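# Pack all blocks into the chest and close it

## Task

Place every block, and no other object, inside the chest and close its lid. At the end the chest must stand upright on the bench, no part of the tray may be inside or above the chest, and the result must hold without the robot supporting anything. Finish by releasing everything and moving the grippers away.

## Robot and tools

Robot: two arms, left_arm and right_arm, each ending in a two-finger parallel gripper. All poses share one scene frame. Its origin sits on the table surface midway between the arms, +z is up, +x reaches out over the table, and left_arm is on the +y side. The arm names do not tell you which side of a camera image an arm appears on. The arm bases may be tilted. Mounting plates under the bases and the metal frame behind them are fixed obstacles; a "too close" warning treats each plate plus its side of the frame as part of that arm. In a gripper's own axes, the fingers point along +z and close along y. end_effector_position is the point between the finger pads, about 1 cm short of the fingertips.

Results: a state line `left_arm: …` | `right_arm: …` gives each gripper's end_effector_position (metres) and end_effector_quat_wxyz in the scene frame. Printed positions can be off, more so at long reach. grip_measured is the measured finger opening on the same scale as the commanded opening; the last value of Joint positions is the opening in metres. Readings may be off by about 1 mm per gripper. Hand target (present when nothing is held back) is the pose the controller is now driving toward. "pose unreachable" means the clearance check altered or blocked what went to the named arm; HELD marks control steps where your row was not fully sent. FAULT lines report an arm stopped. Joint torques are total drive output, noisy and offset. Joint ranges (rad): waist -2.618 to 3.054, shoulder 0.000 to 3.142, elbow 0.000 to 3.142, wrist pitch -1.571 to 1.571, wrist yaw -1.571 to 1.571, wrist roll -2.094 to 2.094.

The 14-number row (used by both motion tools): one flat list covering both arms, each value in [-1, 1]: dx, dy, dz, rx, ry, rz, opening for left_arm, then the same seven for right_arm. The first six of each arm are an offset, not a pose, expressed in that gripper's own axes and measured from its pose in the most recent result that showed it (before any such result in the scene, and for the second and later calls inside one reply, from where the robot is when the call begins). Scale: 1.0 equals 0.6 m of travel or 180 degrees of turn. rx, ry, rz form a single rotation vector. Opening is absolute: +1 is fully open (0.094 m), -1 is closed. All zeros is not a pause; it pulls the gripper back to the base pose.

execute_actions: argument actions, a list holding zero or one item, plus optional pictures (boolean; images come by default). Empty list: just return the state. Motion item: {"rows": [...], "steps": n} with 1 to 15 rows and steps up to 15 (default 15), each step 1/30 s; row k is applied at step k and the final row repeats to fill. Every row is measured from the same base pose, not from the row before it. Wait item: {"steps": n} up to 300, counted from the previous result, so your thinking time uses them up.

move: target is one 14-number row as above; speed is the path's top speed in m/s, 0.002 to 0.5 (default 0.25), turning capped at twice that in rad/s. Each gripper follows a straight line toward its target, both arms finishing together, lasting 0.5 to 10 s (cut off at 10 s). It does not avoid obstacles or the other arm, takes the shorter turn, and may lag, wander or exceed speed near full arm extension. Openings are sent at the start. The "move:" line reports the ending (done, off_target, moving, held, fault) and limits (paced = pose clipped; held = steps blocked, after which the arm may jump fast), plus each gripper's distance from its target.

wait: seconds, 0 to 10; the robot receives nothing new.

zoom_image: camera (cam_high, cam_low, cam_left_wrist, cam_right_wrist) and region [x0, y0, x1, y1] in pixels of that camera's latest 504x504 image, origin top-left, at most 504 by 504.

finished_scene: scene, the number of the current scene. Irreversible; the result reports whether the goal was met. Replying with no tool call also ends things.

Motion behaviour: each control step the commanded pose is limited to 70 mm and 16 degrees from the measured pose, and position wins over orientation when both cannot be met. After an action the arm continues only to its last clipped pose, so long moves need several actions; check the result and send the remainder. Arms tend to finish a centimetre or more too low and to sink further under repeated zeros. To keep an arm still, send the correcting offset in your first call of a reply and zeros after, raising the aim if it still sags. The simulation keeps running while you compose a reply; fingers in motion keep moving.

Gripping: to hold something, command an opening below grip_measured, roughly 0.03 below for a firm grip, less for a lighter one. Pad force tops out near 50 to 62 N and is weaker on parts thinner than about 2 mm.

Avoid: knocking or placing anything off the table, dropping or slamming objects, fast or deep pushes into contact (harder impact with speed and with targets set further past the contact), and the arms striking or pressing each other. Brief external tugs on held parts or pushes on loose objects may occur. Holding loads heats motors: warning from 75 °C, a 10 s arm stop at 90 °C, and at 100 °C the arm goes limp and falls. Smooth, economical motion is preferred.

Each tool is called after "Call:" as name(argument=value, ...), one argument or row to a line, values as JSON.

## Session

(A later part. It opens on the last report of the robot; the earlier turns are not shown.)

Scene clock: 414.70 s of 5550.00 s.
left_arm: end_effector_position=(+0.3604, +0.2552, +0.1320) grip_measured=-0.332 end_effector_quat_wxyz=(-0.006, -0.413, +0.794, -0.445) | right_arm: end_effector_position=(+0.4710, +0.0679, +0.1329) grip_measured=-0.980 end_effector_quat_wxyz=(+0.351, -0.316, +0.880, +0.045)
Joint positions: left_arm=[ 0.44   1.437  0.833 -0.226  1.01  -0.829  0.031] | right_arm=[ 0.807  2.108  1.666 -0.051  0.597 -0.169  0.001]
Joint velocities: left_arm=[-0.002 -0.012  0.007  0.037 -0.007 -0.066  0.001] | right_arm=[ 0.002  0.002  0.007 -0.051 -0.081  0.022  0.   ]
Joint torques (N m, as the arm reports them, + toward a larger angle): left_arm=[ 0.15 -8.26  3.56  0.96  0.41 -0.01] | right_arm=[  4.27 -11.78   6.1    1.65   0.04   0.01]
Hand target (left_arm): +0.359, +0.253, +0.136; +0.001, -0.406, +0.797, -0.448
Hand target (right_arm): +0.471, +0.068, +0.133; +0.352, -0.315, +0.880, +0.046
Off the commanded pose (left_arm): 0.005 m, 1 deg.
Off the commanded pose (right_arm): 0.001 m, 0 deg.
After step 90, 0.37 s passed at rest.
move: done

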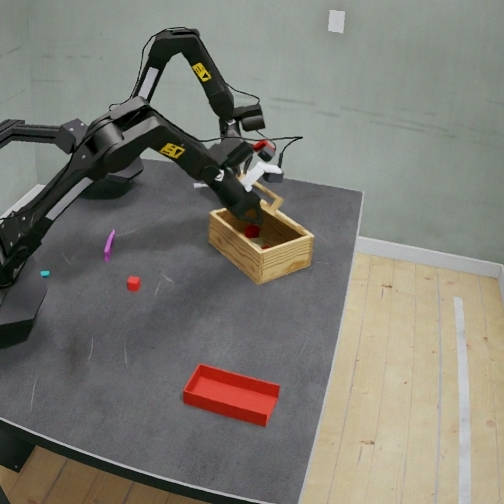

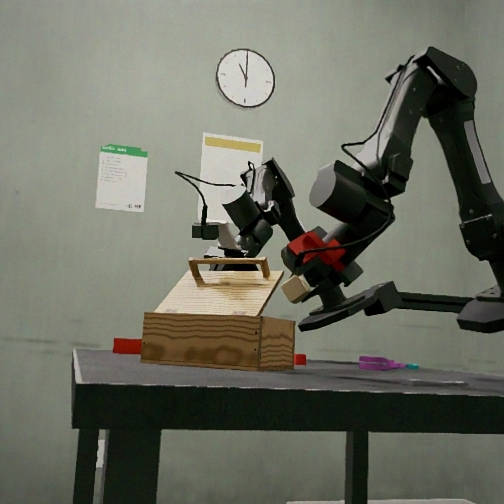

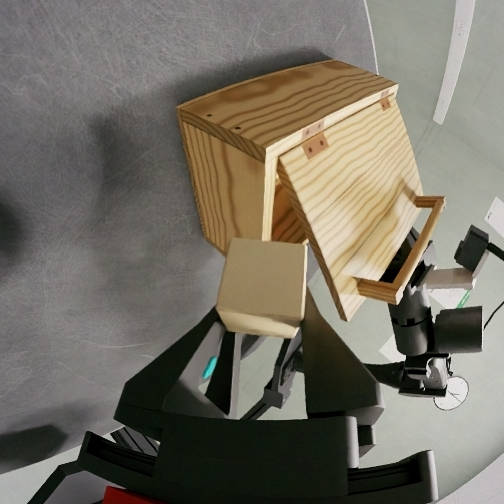

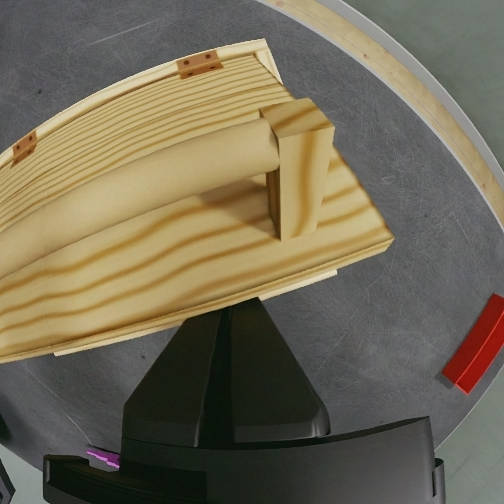

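Advance horizontally 4 cm.

Call:
move(
  target=[0,-0.04,0.055,0,0,0,-0.5, 0,0,0,0,0,0,-1],
  speed=0.08,
)

Scene clock: 418.10 s of 5550.00 s.
left_arm: end_effector_position=(+0.3751, +0.2262, +0.1241) grip_measured=-0.332 end_effector_quat_wxyz=(-0.021, -0.423, +0.792, -0.440) | right_arm: end_effector_position=(+0.4706, +0.0677, +0.1324) grip_measured=-0.980 end_effector_quat_wxyz=(+0.350, -0.317, +0.880, +0.045)
Joint positions: left_arm=[ 0.321  1.469  0.85  -0.127  0.923 -0.978  0.031] | right_arm=[ 0.807  2.108  1.666 -0.054  0.597 -0.169  0.001]
Joint velocities: left_arm=[-0.002 -0.007 -0.002  0.007  0.022 -0.037 -0.001] | right_arm=[-0.022 -0.002 -0.007 -0.007  0.007  0.007  0.001]
Joint torques (N m, as the arm reports them, + toward a larger angle): left_arm=[-0.29 -6.23  6.81  1.11  0.41 -0.05] | right_arm=[  4.26 -11.77   6.1    1.64   0.03   0.  ]
Hand target (left_arm): +0.388, +0.226, +0.129; -0.006, -0.413, +0.795, -0.445
Hand target (right_arm): +0.471, +0.068, +0.133; +0.351, -0.316, +0.880, +0.045
Off the commanded pose (left_arm): 0.014 m, 2 deg.
Off the commanded pose (right_arm): 0.001 m, 0 deg.
move: off_target (left_arm)

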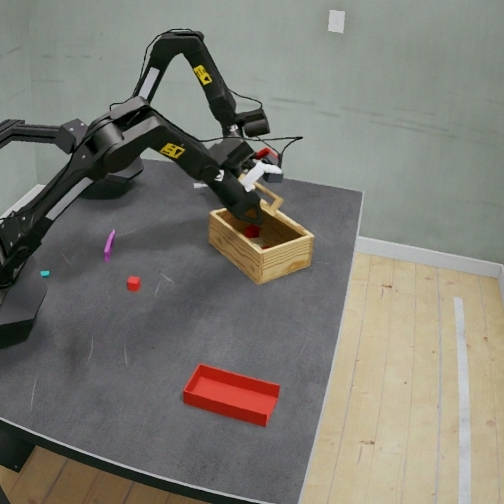

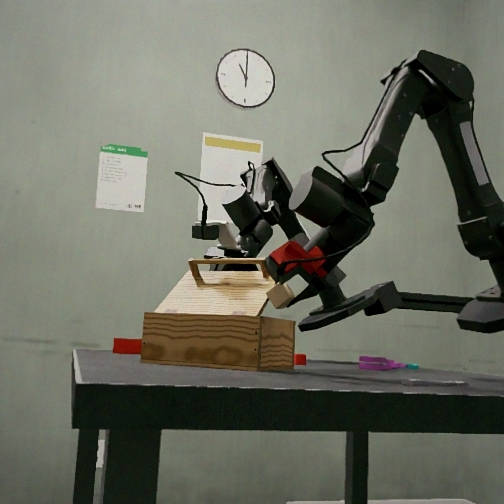

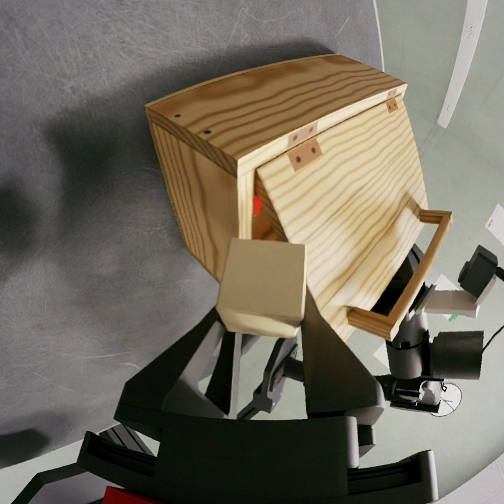

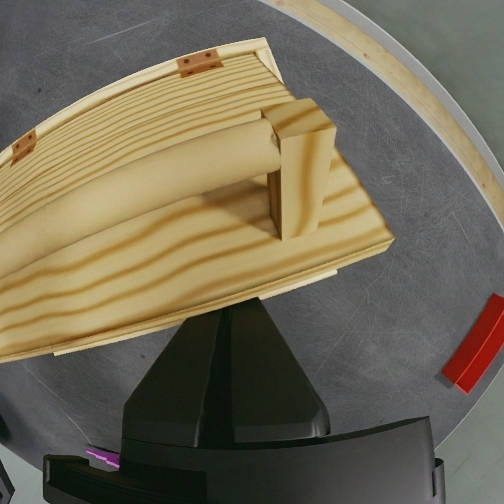

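Call:
move(
  target=[-0.02,-0.035,0.06,0,0,0,-0.5, 0,0,0,0,0,0,-1],
  speed=0.08,
)

Scene clock: 425.77 s of 5550.00 s.
left_arm: end_effector_position=(+0.3916, +0.2071, +0.1035) grip_measured=-0.332 end_effector_quat_wxyz=(-0.044, -0.441, +0.788, -0.427) | right_arm: end_effector_position=(+0.4711, +0.0659, +0.1311) grip_measured=-0.980 end_effector_quat_wxyz=(+0.348, -0.317, +0.881, +0.042)
Joint positions: left_arm=[ 0.241  1.571  0.92  -0.084  0.853 -1.07   0.031] | right_arm=[ 0.804  2.108  1.666 -0.059  0.597 -0.169  0.001]
Joint velocities: left_arm=[-0.007  0.022  0.012  0.066 -0.007 -0.051 -0.   ] | right_arm=[-0.017 -0.017  0.007 -0.022  0.051  0.022 -0.001]
Joint torques (N m, as the arm reports them, + toward a larger angle): left_arm=[-1.03 -7.35  7.13  1.25  0.39 -0.02] | right_arm=[  4.48 -11.74   6.09   1.67   0.04   0.  ]
Hand target (left_arm): +0.409, +0.204, +0.112; -0.021, -0.423, +0.792, -0.440
Hand target (right_arm): +0.471, +0.068, +0.132; +0.350, -0.316, +0.880, +0.044
Off the commanded pose (left_arm): 0.020 m, 4 deg.
Off the commanded pose (right_arm): 0.002 m, 0 deg.
After step 90, 3.77 s passed at rest.
move: off_target (left_arm)

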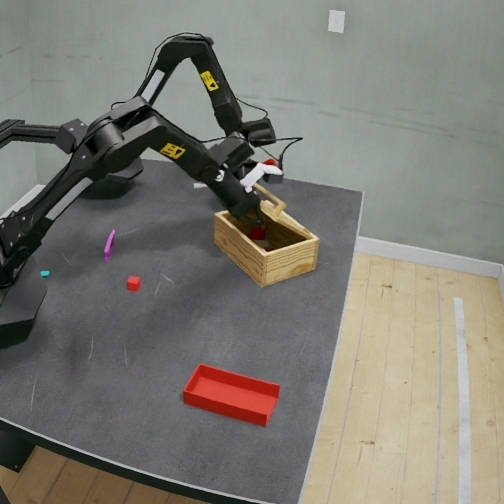

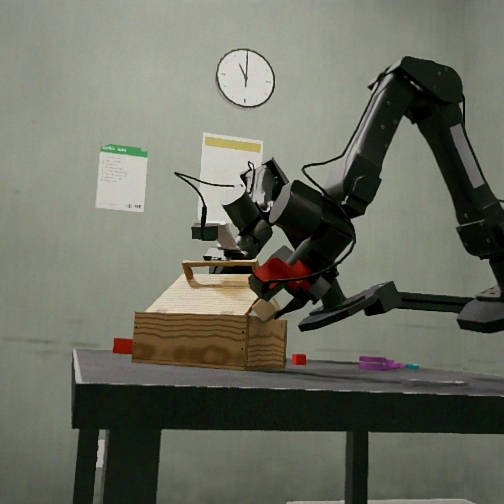

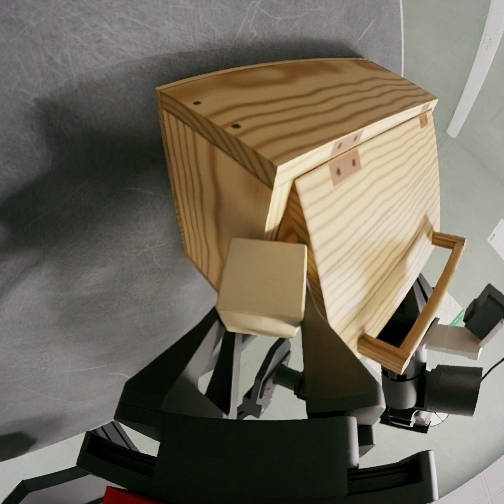

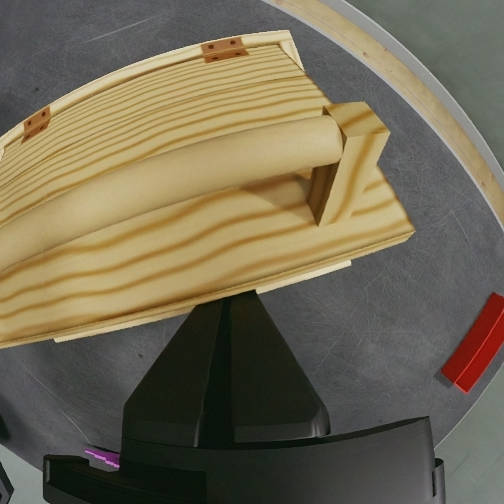

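Call:
move(
  target=[0,-0.03,-0.05,0,0,0,-0.5, -0.07,0,0.02,0,0,0,-1],
  speed=0.06,
)

Scene clock: 433.47 s of 5550.00 s.
left_arm: end_effector_position=(+0.3842, +0.2222, +0.1180) grip_measured=-0.332 end_effector_quat_wxyz=(-0.060, -0.456, +0.786, -0.414) | right_arm: end_effector_position=(+0.4926, +0.0892, +0.1379) grip_measured=-0.980 end_effector_quat_wxyz=(+0.338, -0.325, +0.883, +0.037)
Joint positions: left_arm=[ 0.291  1.524  0.956 -0.251  0.873 -1.025  0.031] | right_arm=[ 0.804  2.23   1.945 -0.245  0.598 -0.169  0.001]
Joint velocities: left_arm=[ 0.022  0.007 -0.002 -0.037 -0.007  0.022 -0.   ] | right_arm=[ 0.012 -0.007  0.002 -0.051 -0.066 -0.051  0.   ]
Joint torques (N m, as the arm reports them, + toward a larger angle): left_arm=[ 0.68 -8.75  7.06  0.73  0.61  0.1 ] | right_arm=[  4.51 -12.79   8.9    1.56   0.04   0.01]
Hand target (left_arm): +0.395, +0.224, +0.134; -0.043, -0.441, +0.788, -0.427
Hand target (right_arm): +0.501, +0.091, +0.149; +0.349, -0.317, +0.881, +0.043
Off the commanded pose (left_arm): 0.020 m, 3 deg.
Off the commanded pose (right_arm): 0.014 m, 2 deg.
After step 90, 3.37 s passed at rest.
move: off_target (left_arm, right_arm)

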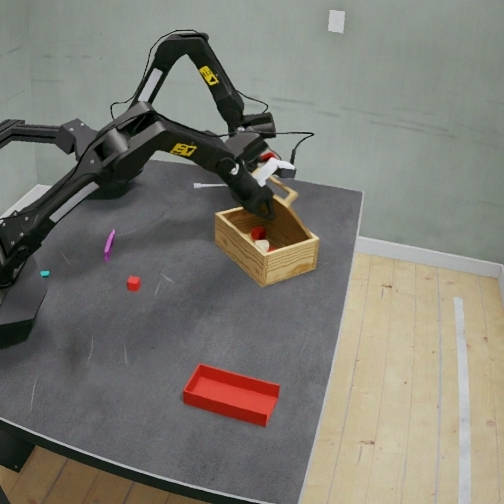

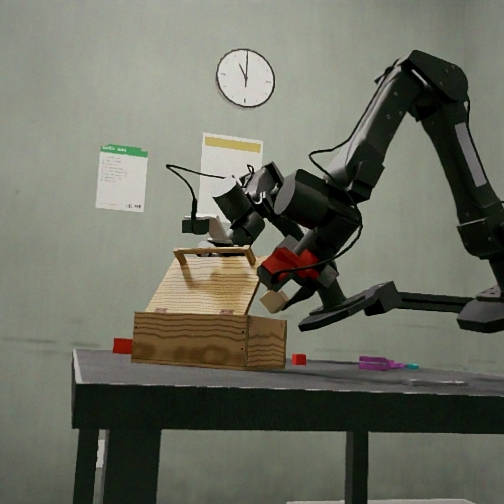

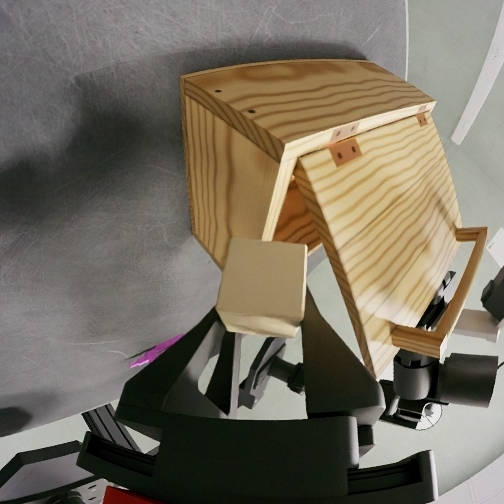

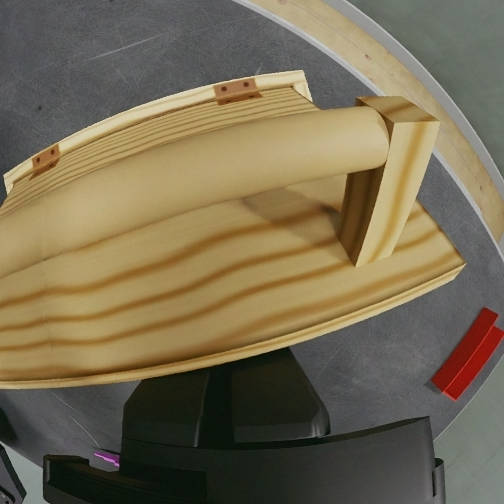

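Call:
move(
  target=[0,-0.09,0.01,0,0,0,-0.5, -0.015,0,-0.01,0,0,0,-1],
  speed=0.08,
)

Scene clock: 437.13 s of 5550.00 s.
left_arm: end_effector_position=(+0.4198, +0.2090, +0.1396) grip_measured=-0.332 end_effector_quat_wxyz=(-0.063, -0.462, +0.785, -0.408) | right_arm: end_effector_position=(+0.4865, +0.0853, +0.1321) grip_measured=-0.980 end_effector_quat_wxyz=(+0.322, -0.337, +0.884, +0.030)
Joint positions: left_arm=[ 0.23   1.555  1.13  -0.355  0.821 -1.097  0.031] | right_arm=[ 0.804  2.23   1.945 -0.287  0.598 -0.169  0.001]
Joint velocities: left_arm=[ 0.012  0.002  0.007  0.022  0.095  0.007 -0.   ] | right_arm=[-0.002  0.007 -0.002 -0.022  0.022 -0.007 -0.001]
Joint torques (N m, as the arm reports them, + toward a larger angle): left_arm=[-0.73 -7.9   7.68  0.83  0.41 -0.11] | right_arm=[  5.3  -12.69   9.58   1.56   0.15   0.05]
Hand target (left_arm): +0.427, +0.206, +0.146; -0.060, -0.456, +0.786, -0.413
Hand target (right_arm): +0.494, +0.092, +0.148; +0.338, -0.325, +0.882, +0.038
Off the commanded pose (left_arm): 0.011 m, 1 deg.
Off the commanded pose (right_arm): 0.019 m, 2 deg.
move: off_target (left_arm, right_arm)

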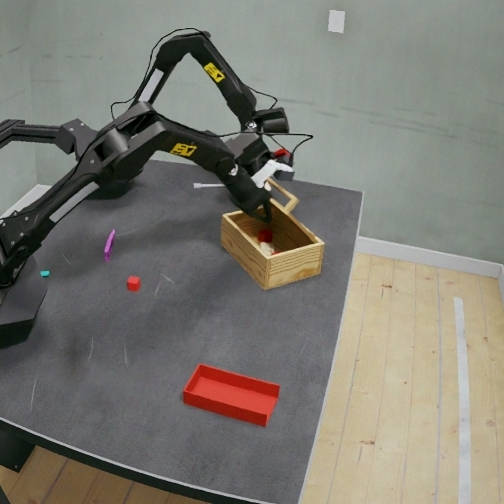

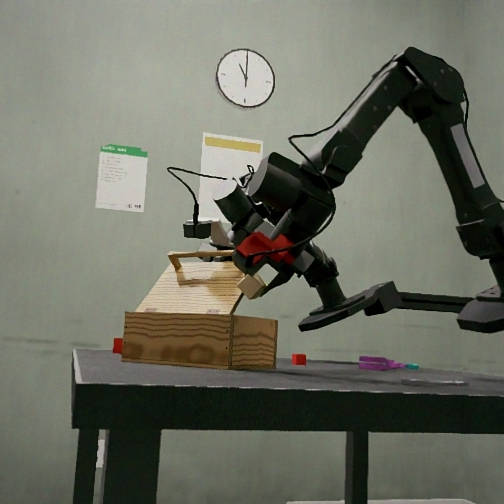

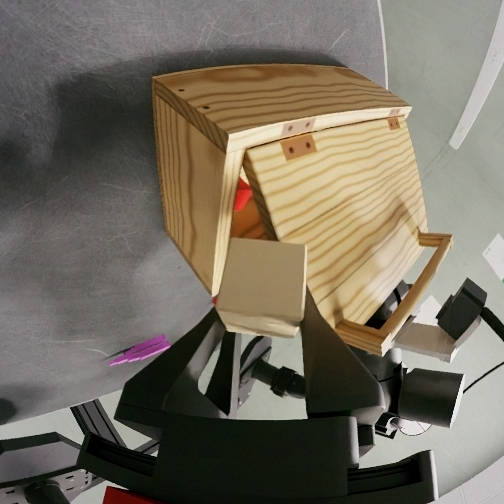

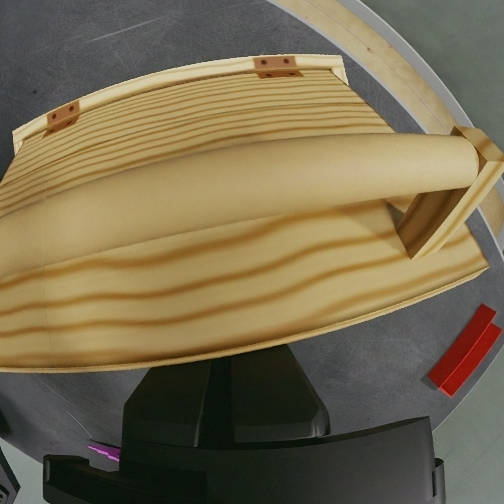

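Call:
move(
  target=[0,0.02,0.065,0,0,0,-0.5, 0,0,0,0,0,0,-1],
  speed=0.06,
)

Scene clock: 445.37 s of 5550.00 s.
left_arm: end_effector_position=(+0.4269, +0.1880, +0.1111) grip_measured=-0.332 end_effector_quat_wxyz=(-0.057, -0.461, +0.785, -0.411) | right_arm: end_effector_position=(+0.4861, +0.0771, +0.1260) grip_measured=-0.980 end_effector_quat_wxyz=(+0.309, -0.343, +0.887, +0.019)
Joint positions: left_arm=[ 0.163  1.631  1.095 -0.18   0.77  -1.167  0.031] | right_arm=[ 0.794  2.23   1.945 -0.32   0.604 -0.169  0.001]
Joint velocities: left_arm=[ 0.007  0.007  0.007  0.022  0.037  0.007 -0.   ] | right_arm=[-0.007  0.012 -0.007 -0.066  0.022  0.007 -0.001]
Joint torques (N m, as the arm reports them, + toward a larger angle): left_arm=[-0.89 -8.44  4.15  0.95  0.37 -0.04] | right_arm=[  5.31 -12.73   6.2    1.86  -0.01   0.01]
Hand target (left_arm): +0.421, +0.185, +0.107; -0.063, -0.462, +0.785, -0.407
Hand target (right_arm): +0.486, +0.085, +0.132; +0.322, -0.337, +0.884, +0.030
Off the commanded pose (left_arm): 0.008 m, 1 deg.
Off the commanded pose (right_arm): 0.010 m, 2 deg.
After step 90, 3.87 s passed at rest.
move: done

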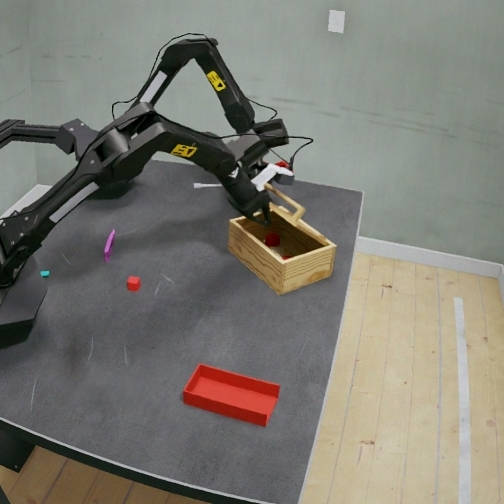

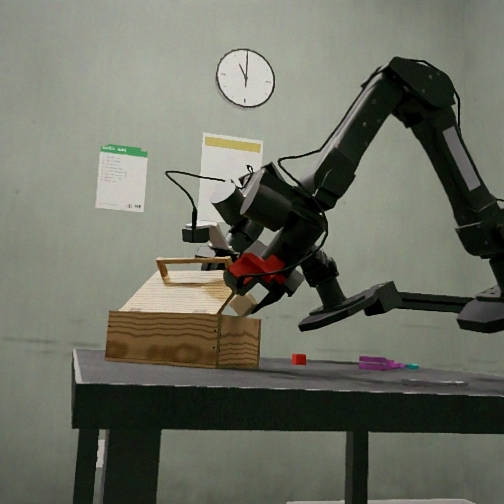

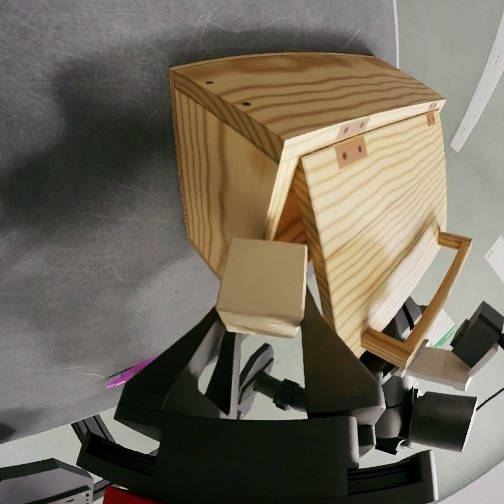

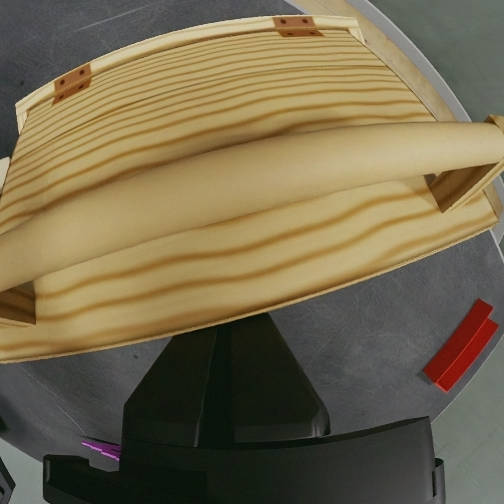

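Call:
move(
  target=[0,-0.02,-0.09,0,0,0,-0.5, -0.09,0,-0.03,0,0,0,-1],
  speed=0.05,
)

Scene clock: 455.83 s of 5550.00 s.
left_arm: end_effector_position=(+0.4094, +0.2212, +0.1357) grip_measured=-0.332 end_effector_quat_wxyz=(-0.074, -0.476, +0.782, -0.396) | right_arm: end_effector_position=(+0.5096, +0.0936, +0.1539) grip_measured=-0.980 end_effector_quat_wxyz=(+0.296, -0.350, +0.889, +0.008)
Joint positions: left_arm=[ 0.267  1.548  1.117 -0.405  0.831 -1.073  0.031] | right_arm=[ 0.803  2.388  2.383 -0.641  0.621 -0.158  0.001]
Joint velocities: left_arm=[-0.007  0.012 -0.012 -0.066  0.007 -0.007 -0.001] | right_arm=[-0.012  0.007  0.002  0.037 -0.007 -0.022 -0.   ]
Joint torques (N m, as the arm reports them, + toward a larger angle): left_arm=[ 0.88 -9.45  7.39  0.72  0.59  0.07] | right_arm=[  6.77 -13.6    9.03   1.41   0.2    0.09]
Hand target (left_arm): +0.420, +0.222, +0.153; -0.057, -0.461, +0.785, -0.411
Hand target (right_arm): +0.507, +0.104, +0.171; +0.310, -0.342, +0.887, +0.019
Off the commanded pose (left_arm): 0.021 m, 3 deg.
Off the commanded pose (right_arm): 0.020 m, 2 deg.
After step 90, 5.70 s passed at rest.
move: off_target (left_arm, right_arm)

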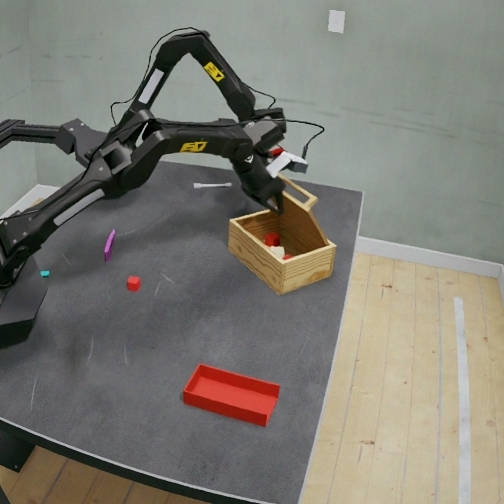

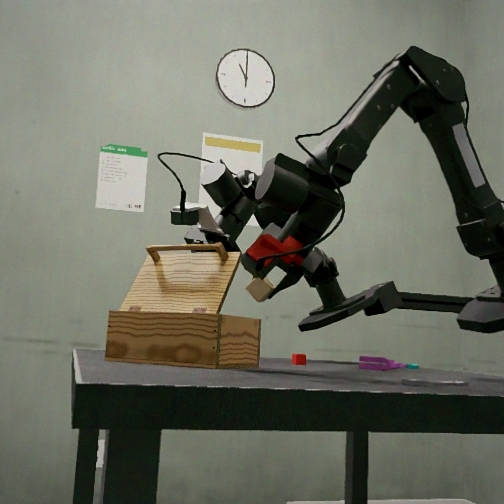

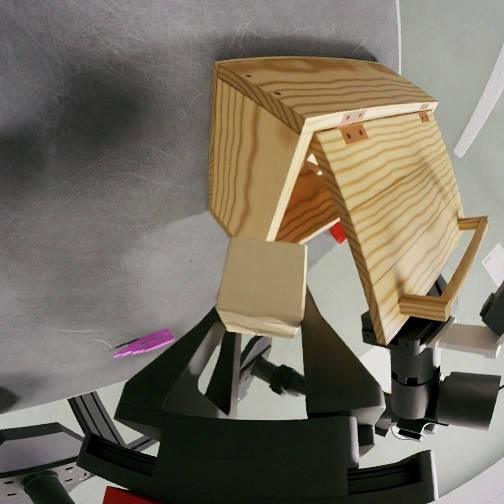

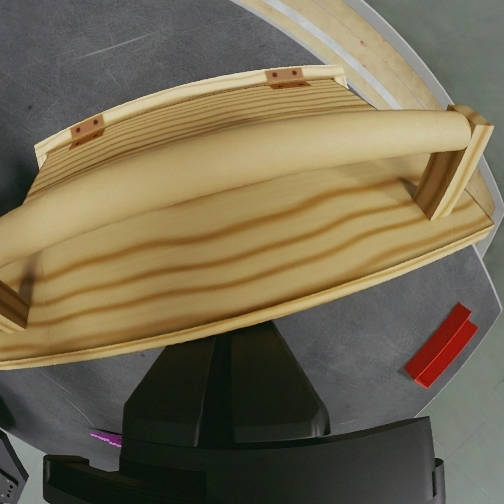

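Call:
move(
  target=[-0.02,-0.045,-0.02,0,0,0,-0.5, -0.07,0,-0.01,0,0,0,-1],
  speed=0.05,
)

Scene clock: 460.00 s of 5550.00 s.
left_arm: end_effector_position=(+0.4276, +0.2293, +0.1464) grip_measured=-0.332 end_effector_quat_wxyz=(-0.078, -0.483, +0.780, -0.390) | right_arm: end_effector_position=(+0.5279, +0.1098, +0.1651) grip_measured=-0.980 end_effector_quat_wxyz=(+0.314, -0.351, +0.882, +0.011)
Joint positions: left_arm=[ 0.282  1.588  1.243 -0.515  0.831 -1.064  0.031] | right_arm=[ 0.803  2.609  2.845 -0.835  0.622 -0.19   0.001]
Joint velocities: left_arm=[-0.007  0.002  0.012 -0.066 -0.022 -0.081  0.   ] | right_arm=[-0.012  0.012  0.002  0.007  0.007 -0.066 -0.   ]
Joint torques (N m, as the arm reports them, + toward a larger angle): left_arm=[ 0.57 -8.11  7.83  0.7   0.54  0.12] | right_arm=[  6.08 -14.21   8.97   1.59  -0.01  -0.09]
Hand target (left_arm): +0.434, +0.232, +0.153; -0.073, -0.476, +0.782, -0.396
Hand target (right_arm): +0.530, +0.117, +0.181; +0.330, -0.349, +0.877, +0.023
Off the commanded pose (left_arm): 0.009 m, 1 deg.
Off the commanded pose (right_arm): 0.018 m, 2 deg.
elbow stopped short (right arm): the move would have taken joint 3 (elbow) straighter than the controller allows; a more bent joint 3 avoids this.
After step 90, 0.03 s passed at rest.
move: off_target (right_arm)

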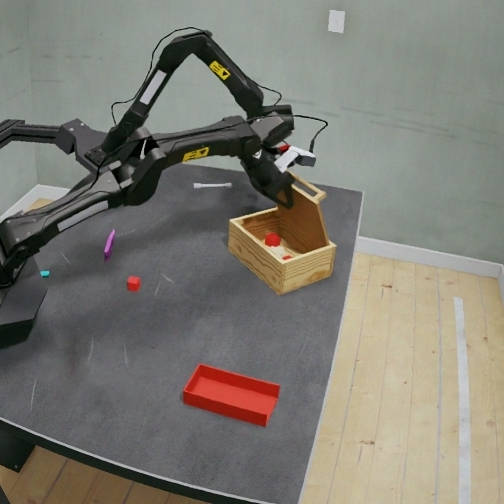

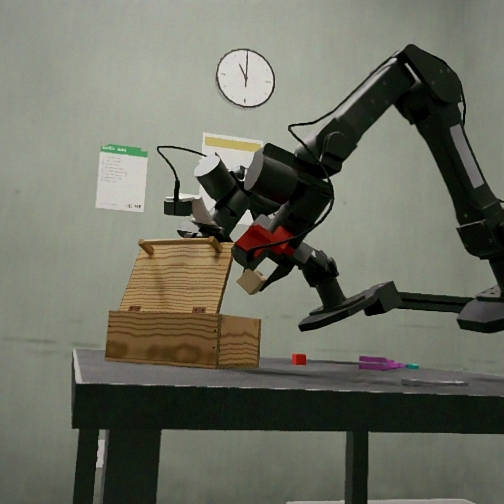

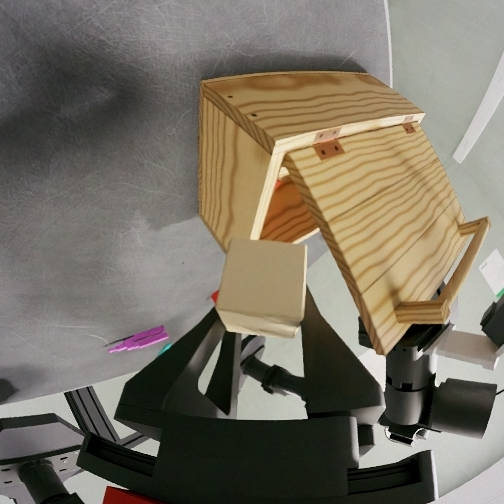

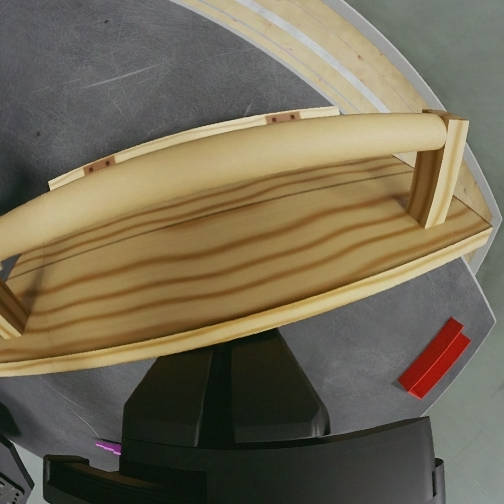

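Call:
move(
  target=[0.01,-0.06,0.085,0,0,0,-0.5, -0.01,0,-0.015,0,0,0,-1],
  speed=0.06,
)

Scene clock: 465.50 s of 5550.00 s.
left_arm: end_effector_position=(+0.4485, +0.1880, +0.1229) grip_measured=-0.332 end_effector_quat_wxyz=(-0.102, -0.499, +0.777, -0.371) | right_arm: end_effector_position=(+0.5243, +0.1072, +0.1619) grip_measured=-0.980 end_effector_quat_wxyz=(+0.304, -0.359, +0.882, +0.007)
Joint positions: left_arm=[ 0.149  1.701  1.333 -0.458  0.73  -1.209  0.031] | right_arm=[ 0.803  2.609  2.845 -0.86   0.622 -0.193  0.001]
Joint velocities: left_arm=[-0.012 -0.012  0.007 -0.051 -0.051 -0.081  0.001] | right_arm=[-0.022  0.007  0.002 -0.007  0.022 -0.022 -0.   ]
Joint torques (N m, as the arm reports them, + toward a larger angle): left_arm=[-1.01 -9.05  7.96  1.15  0.37 -0.01] | right_arm=[  5.95 -14.12   8.97   1.43   0.17   0.06]
Hand target (left_arm): +0.466, +0.183, +0.135; -0.078, -0.483, +0.781, -0.389
Hand target (right_arm): +0.526, +0.111, +0.176; +0.317, -0.351, +0.881, +0.013
Off the commanded pose (left_arm): 0.022 m, 4 deg.
Off the commanded pose (right_arm): 0.014 m, 2 deg.
elbow stopped short (right arm): the move would have taken joint 3 (elbow) straighter than the controller allows; a more bent joint 3 avoids this.
After step 90, 1.13 s passed at rest.
move: off_target (left_arm, right_arm)

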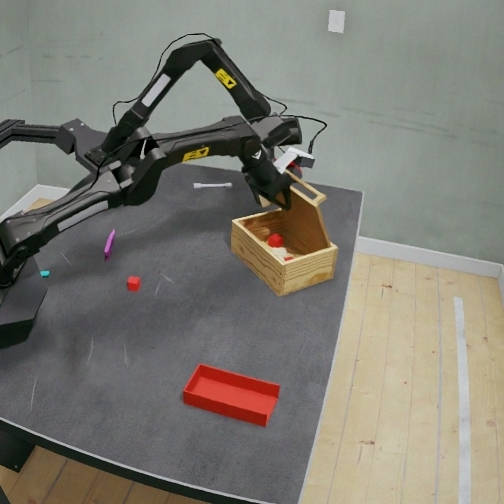

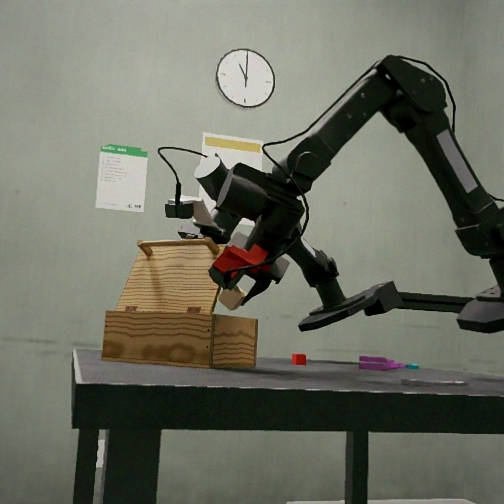

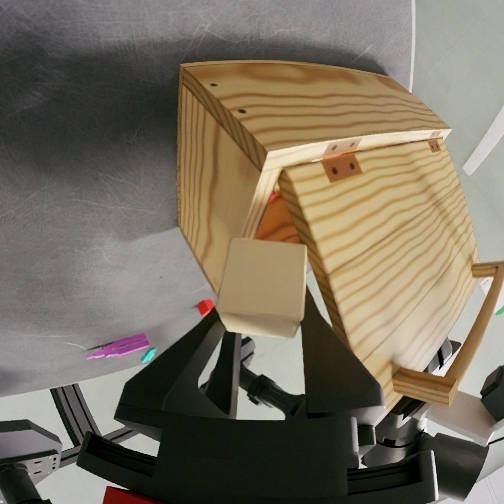

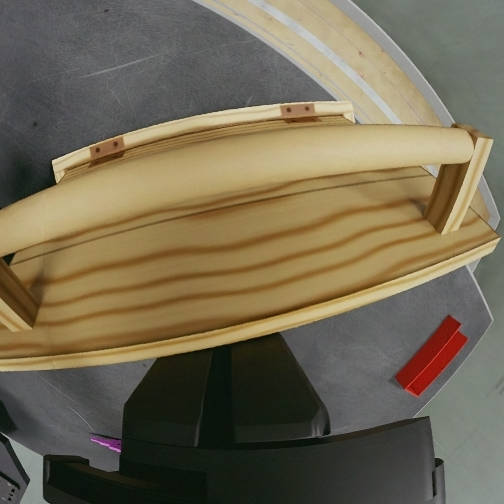

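Call:
move(
  target=[0.05,-0.03,0.04,0,0,0,-0.5, -0.01,0,-0.015,0,0,0,-1],
  speed=0.06,
)

Scene clock: 469.60 s of 5550.00 s.
left_arm: end_effector_position=(+0.4429, +0.1521, +0.1226) grip_measured=-0.332 end_effector_quat_wxyz=(-0.119, -0.507, +0.775, -0.357) | right_arm: end_effector_position=(+0.5212, +0.1050, +0.1593) grip_measured=-0.980 end_effector_quat_wxyz=(+0.296, -0.365, +0.883, +0.003)
Joint positions: left_arm=[ 0.045  1.701  1.333 -0.443  0.654 -1.307  0.031] | right_arm=[ 0.803  2.609  2.845 -0.882  0.622 -0.193  0.001]
Joint velocities: left_arm=[ 0.012 -0.022 -0.017  0.037  0.051 -0.037 -0.   ] | right_arm=[-0.002  0.017 -0.012  0.022  0.007 -0.051 -0.001]
Joint torques (N m, as the arm reports them, + toward a larger angle): left_arm=[-1.41 -9.55  6.56  1.15  0.3  -0.09] | right_arm=[  5.98 -14.09   8.94   1.38   0.17   0.02]
Hand target (left_arm): +0.454, +0.147, +0.131; -0.102, -0.498, +0.777, -0.371
Hand target (right_arm): +0.523, +0.108, +0.172; +0.308, -0.359, +0.881, +0.008
Off the commanded pose (left_arm): 0.015 m, 3 deg.
Off the commanded pose (right_arm): 0.014 m, 1 deg.
elbow stopped short (right arm): the move would have taken joint 3 (elbow) straighter than the controller allows; a more bent joint 3 avoids this.
After step 90, 0.07 s passed at rest.
move: off_target (left_arm, right_arm)

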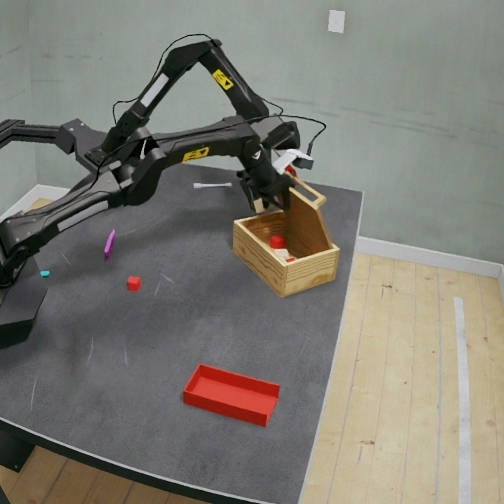

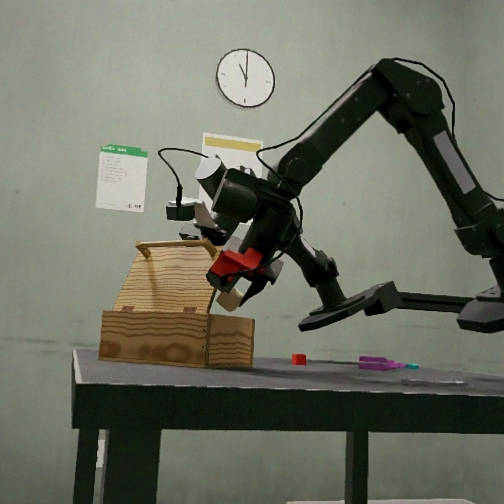

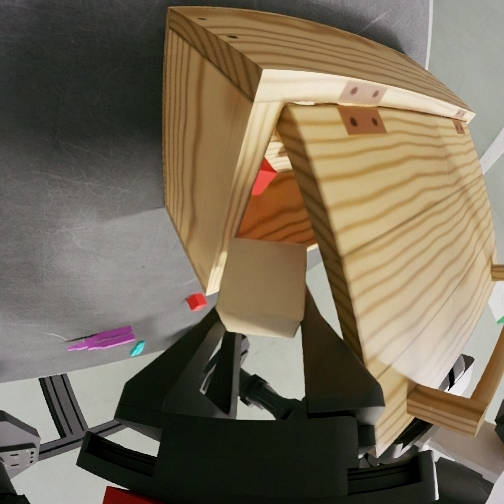

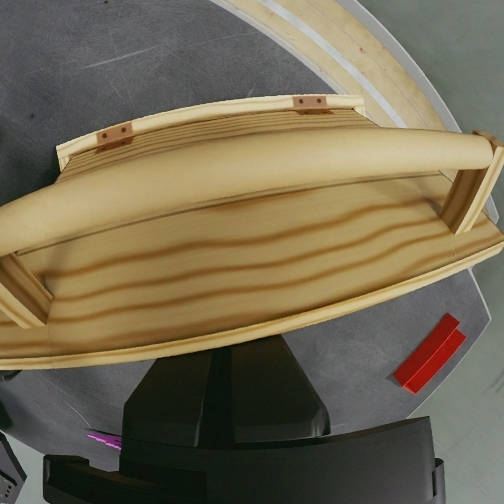

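Call:
move(
  target=[-0.02,-0.03,0.05,0,0,0,-0.5, -0.01,0,-0.015,0,0,0,-1],
  speed=0.06,
)

Scene clock: 475.53 s of 5550.00 s.
left_arm: end_effector_position=(+0.4654, +0.1406, +0.1154) grip_measured=-0.332 end_effector_quat_wxyz=(-0.122, -0.505, +0.772, -0.367) | right_arm: end_effector_position=(+0.5184, +0.1029, +0.1571) grip_measured=-0.980 end_effector_quat_wxyz=(+0.289, -0.371, +0.883, -0.000)
Joint positions: left_arm=[ 0.027  1.789  1.438 -0.438  0.66  -1.329  0.031] | right_arm=[ 0.803  2.609  2.845 -0.901  0.622 -0.193  0.001]
Joint velocities: left_arm=[ 0.007 -0.002  0.007 -0.037  0.066  0.007  0.001] | right_arm=[ 0.002  0.017  0.012  0.022  0.022  0.007 -0.   ]
Joint torques (N m, as the arm reports them, + toward a larger angle): left_arm=[-1.74 -7.55  7.    1.08  0.11 -0.13] | right_arm=[  5.96 -14.04   8.92   1.33   0.17   0.02]
Hand target (left_arm): +0.469, +0.137, +0.103; -0.119, -0.507, +0.775, -0.357
Hand target (right_arm): +0.520, +0.106, +0.170; +0.300, -0.365, +0.881, +0.005
Off the commanded pose (left_arm): 0.014 m, 1 deg.
Off the commanded pose (right_arm): 0.013 m, 1 deg.
elbow stopped short (right arm): the move would have taken joint 3 (elbow) straighter than the controller allows; a more bent joint 3 avoids this.
After step 90, 2.00 s passed at rest.
move: off_target (left_arm, right_arm)

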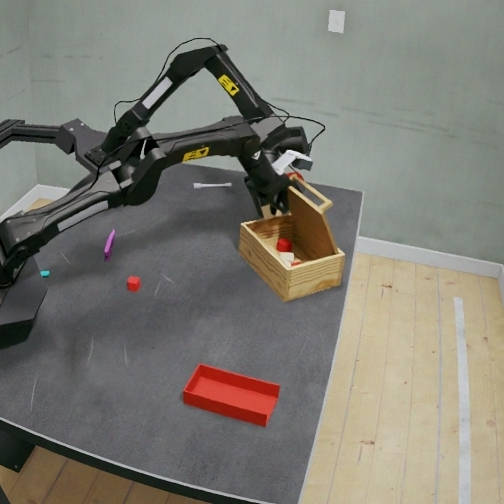

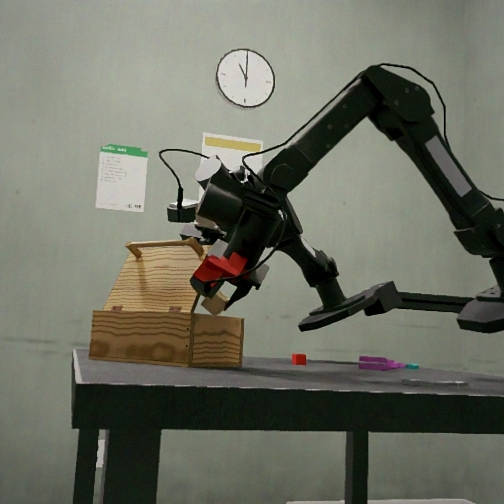

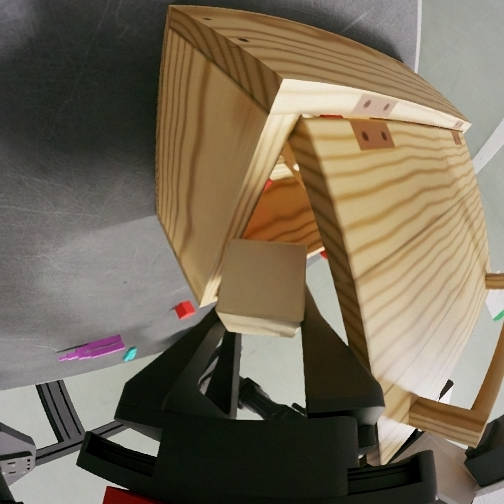

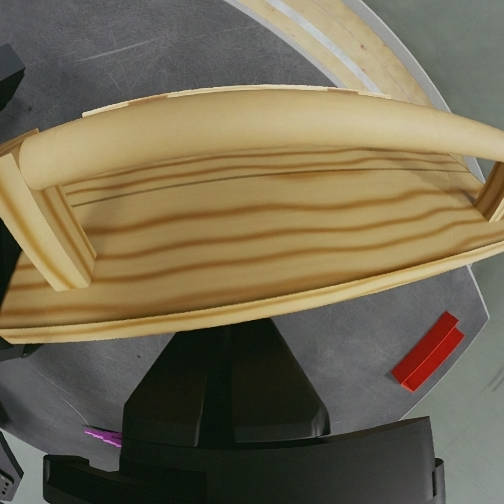

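Call:
move(
  target=[0,-0.04,0,0,0,0,-0.5, 0,0,0,0,0,0,-1],
  speed=0.05,
)

Scene clock: 479.60 s of 5550.00 s.
left_arm: end_effector_position=(+0.4777, +0.1399, +0.1183) grip_measured=-0.332 end_effector_quat_wxyz=(-0.129, -0.509, +0.770, -0.361) | right_arm: end_effector_position=(+0.5183, +0.1029, +0.1570) grip_measured=-0.980 end_effector_quat_wxyz=(+0.289, -0.371, +0.883, -0.000)
Joint positions: left_arm=[ 0.027  1.832  1.534 -0.508  0.66  -1.334  0.031] | right_arm=[ 0.803  2.609  2.845 -0.901  0.622 -0.193  0.001]
Joint velocities: left_arm=[ 0.022  0.007  0.007 -0.037  0.022  0.081  0.001] | right_arm=[-0.022  0.012 -0.007  0.007 -0.095  0.007 -0.001]
Joint torques (N m, as the arm reports them, + toward a larger angle): left_arm=[ -1.74 -10.06   8.03   0.8    0.3   -0.1 ] | right_arm=[  5.13 -14.02   6.31   1.41   0.08   0.01]
Hand target (left_arm): +0.486, +0.136, +0.126; -0.121, -0.505, +0.772, -0.367
Hand target (right_arm): +0.518, +0.103, +0.157; +0.289, -0.371, +0.883, +0.000
Off the commanded pose (left_arm): 0.012 m, 1 deg.
Off the commanded pose (right_arm): 0.000 m, 0 deg.
After step 90, 0.33 s passed at rest.
move: off_target (left_arm)

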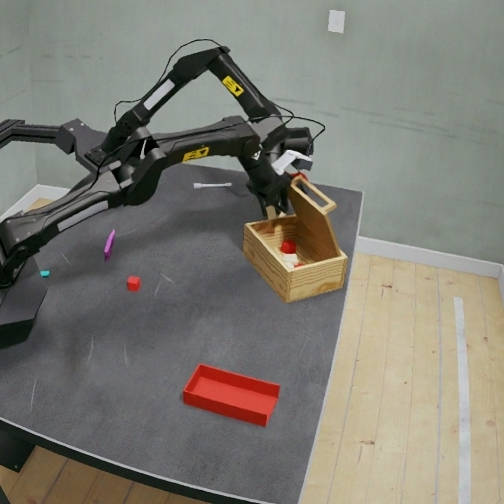

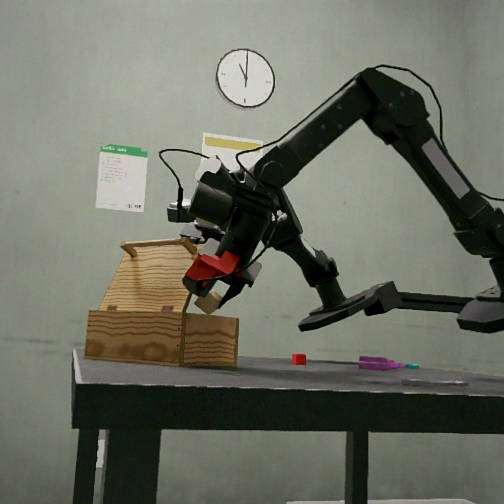

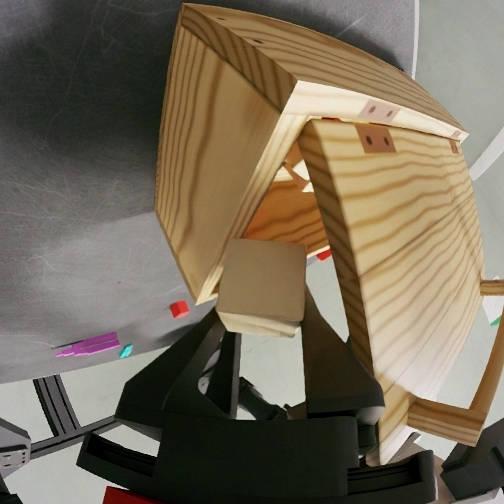

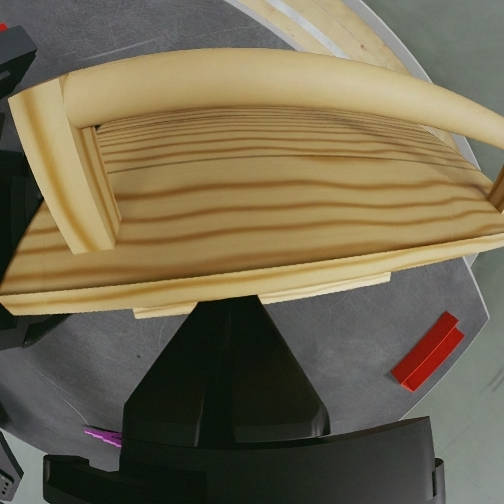

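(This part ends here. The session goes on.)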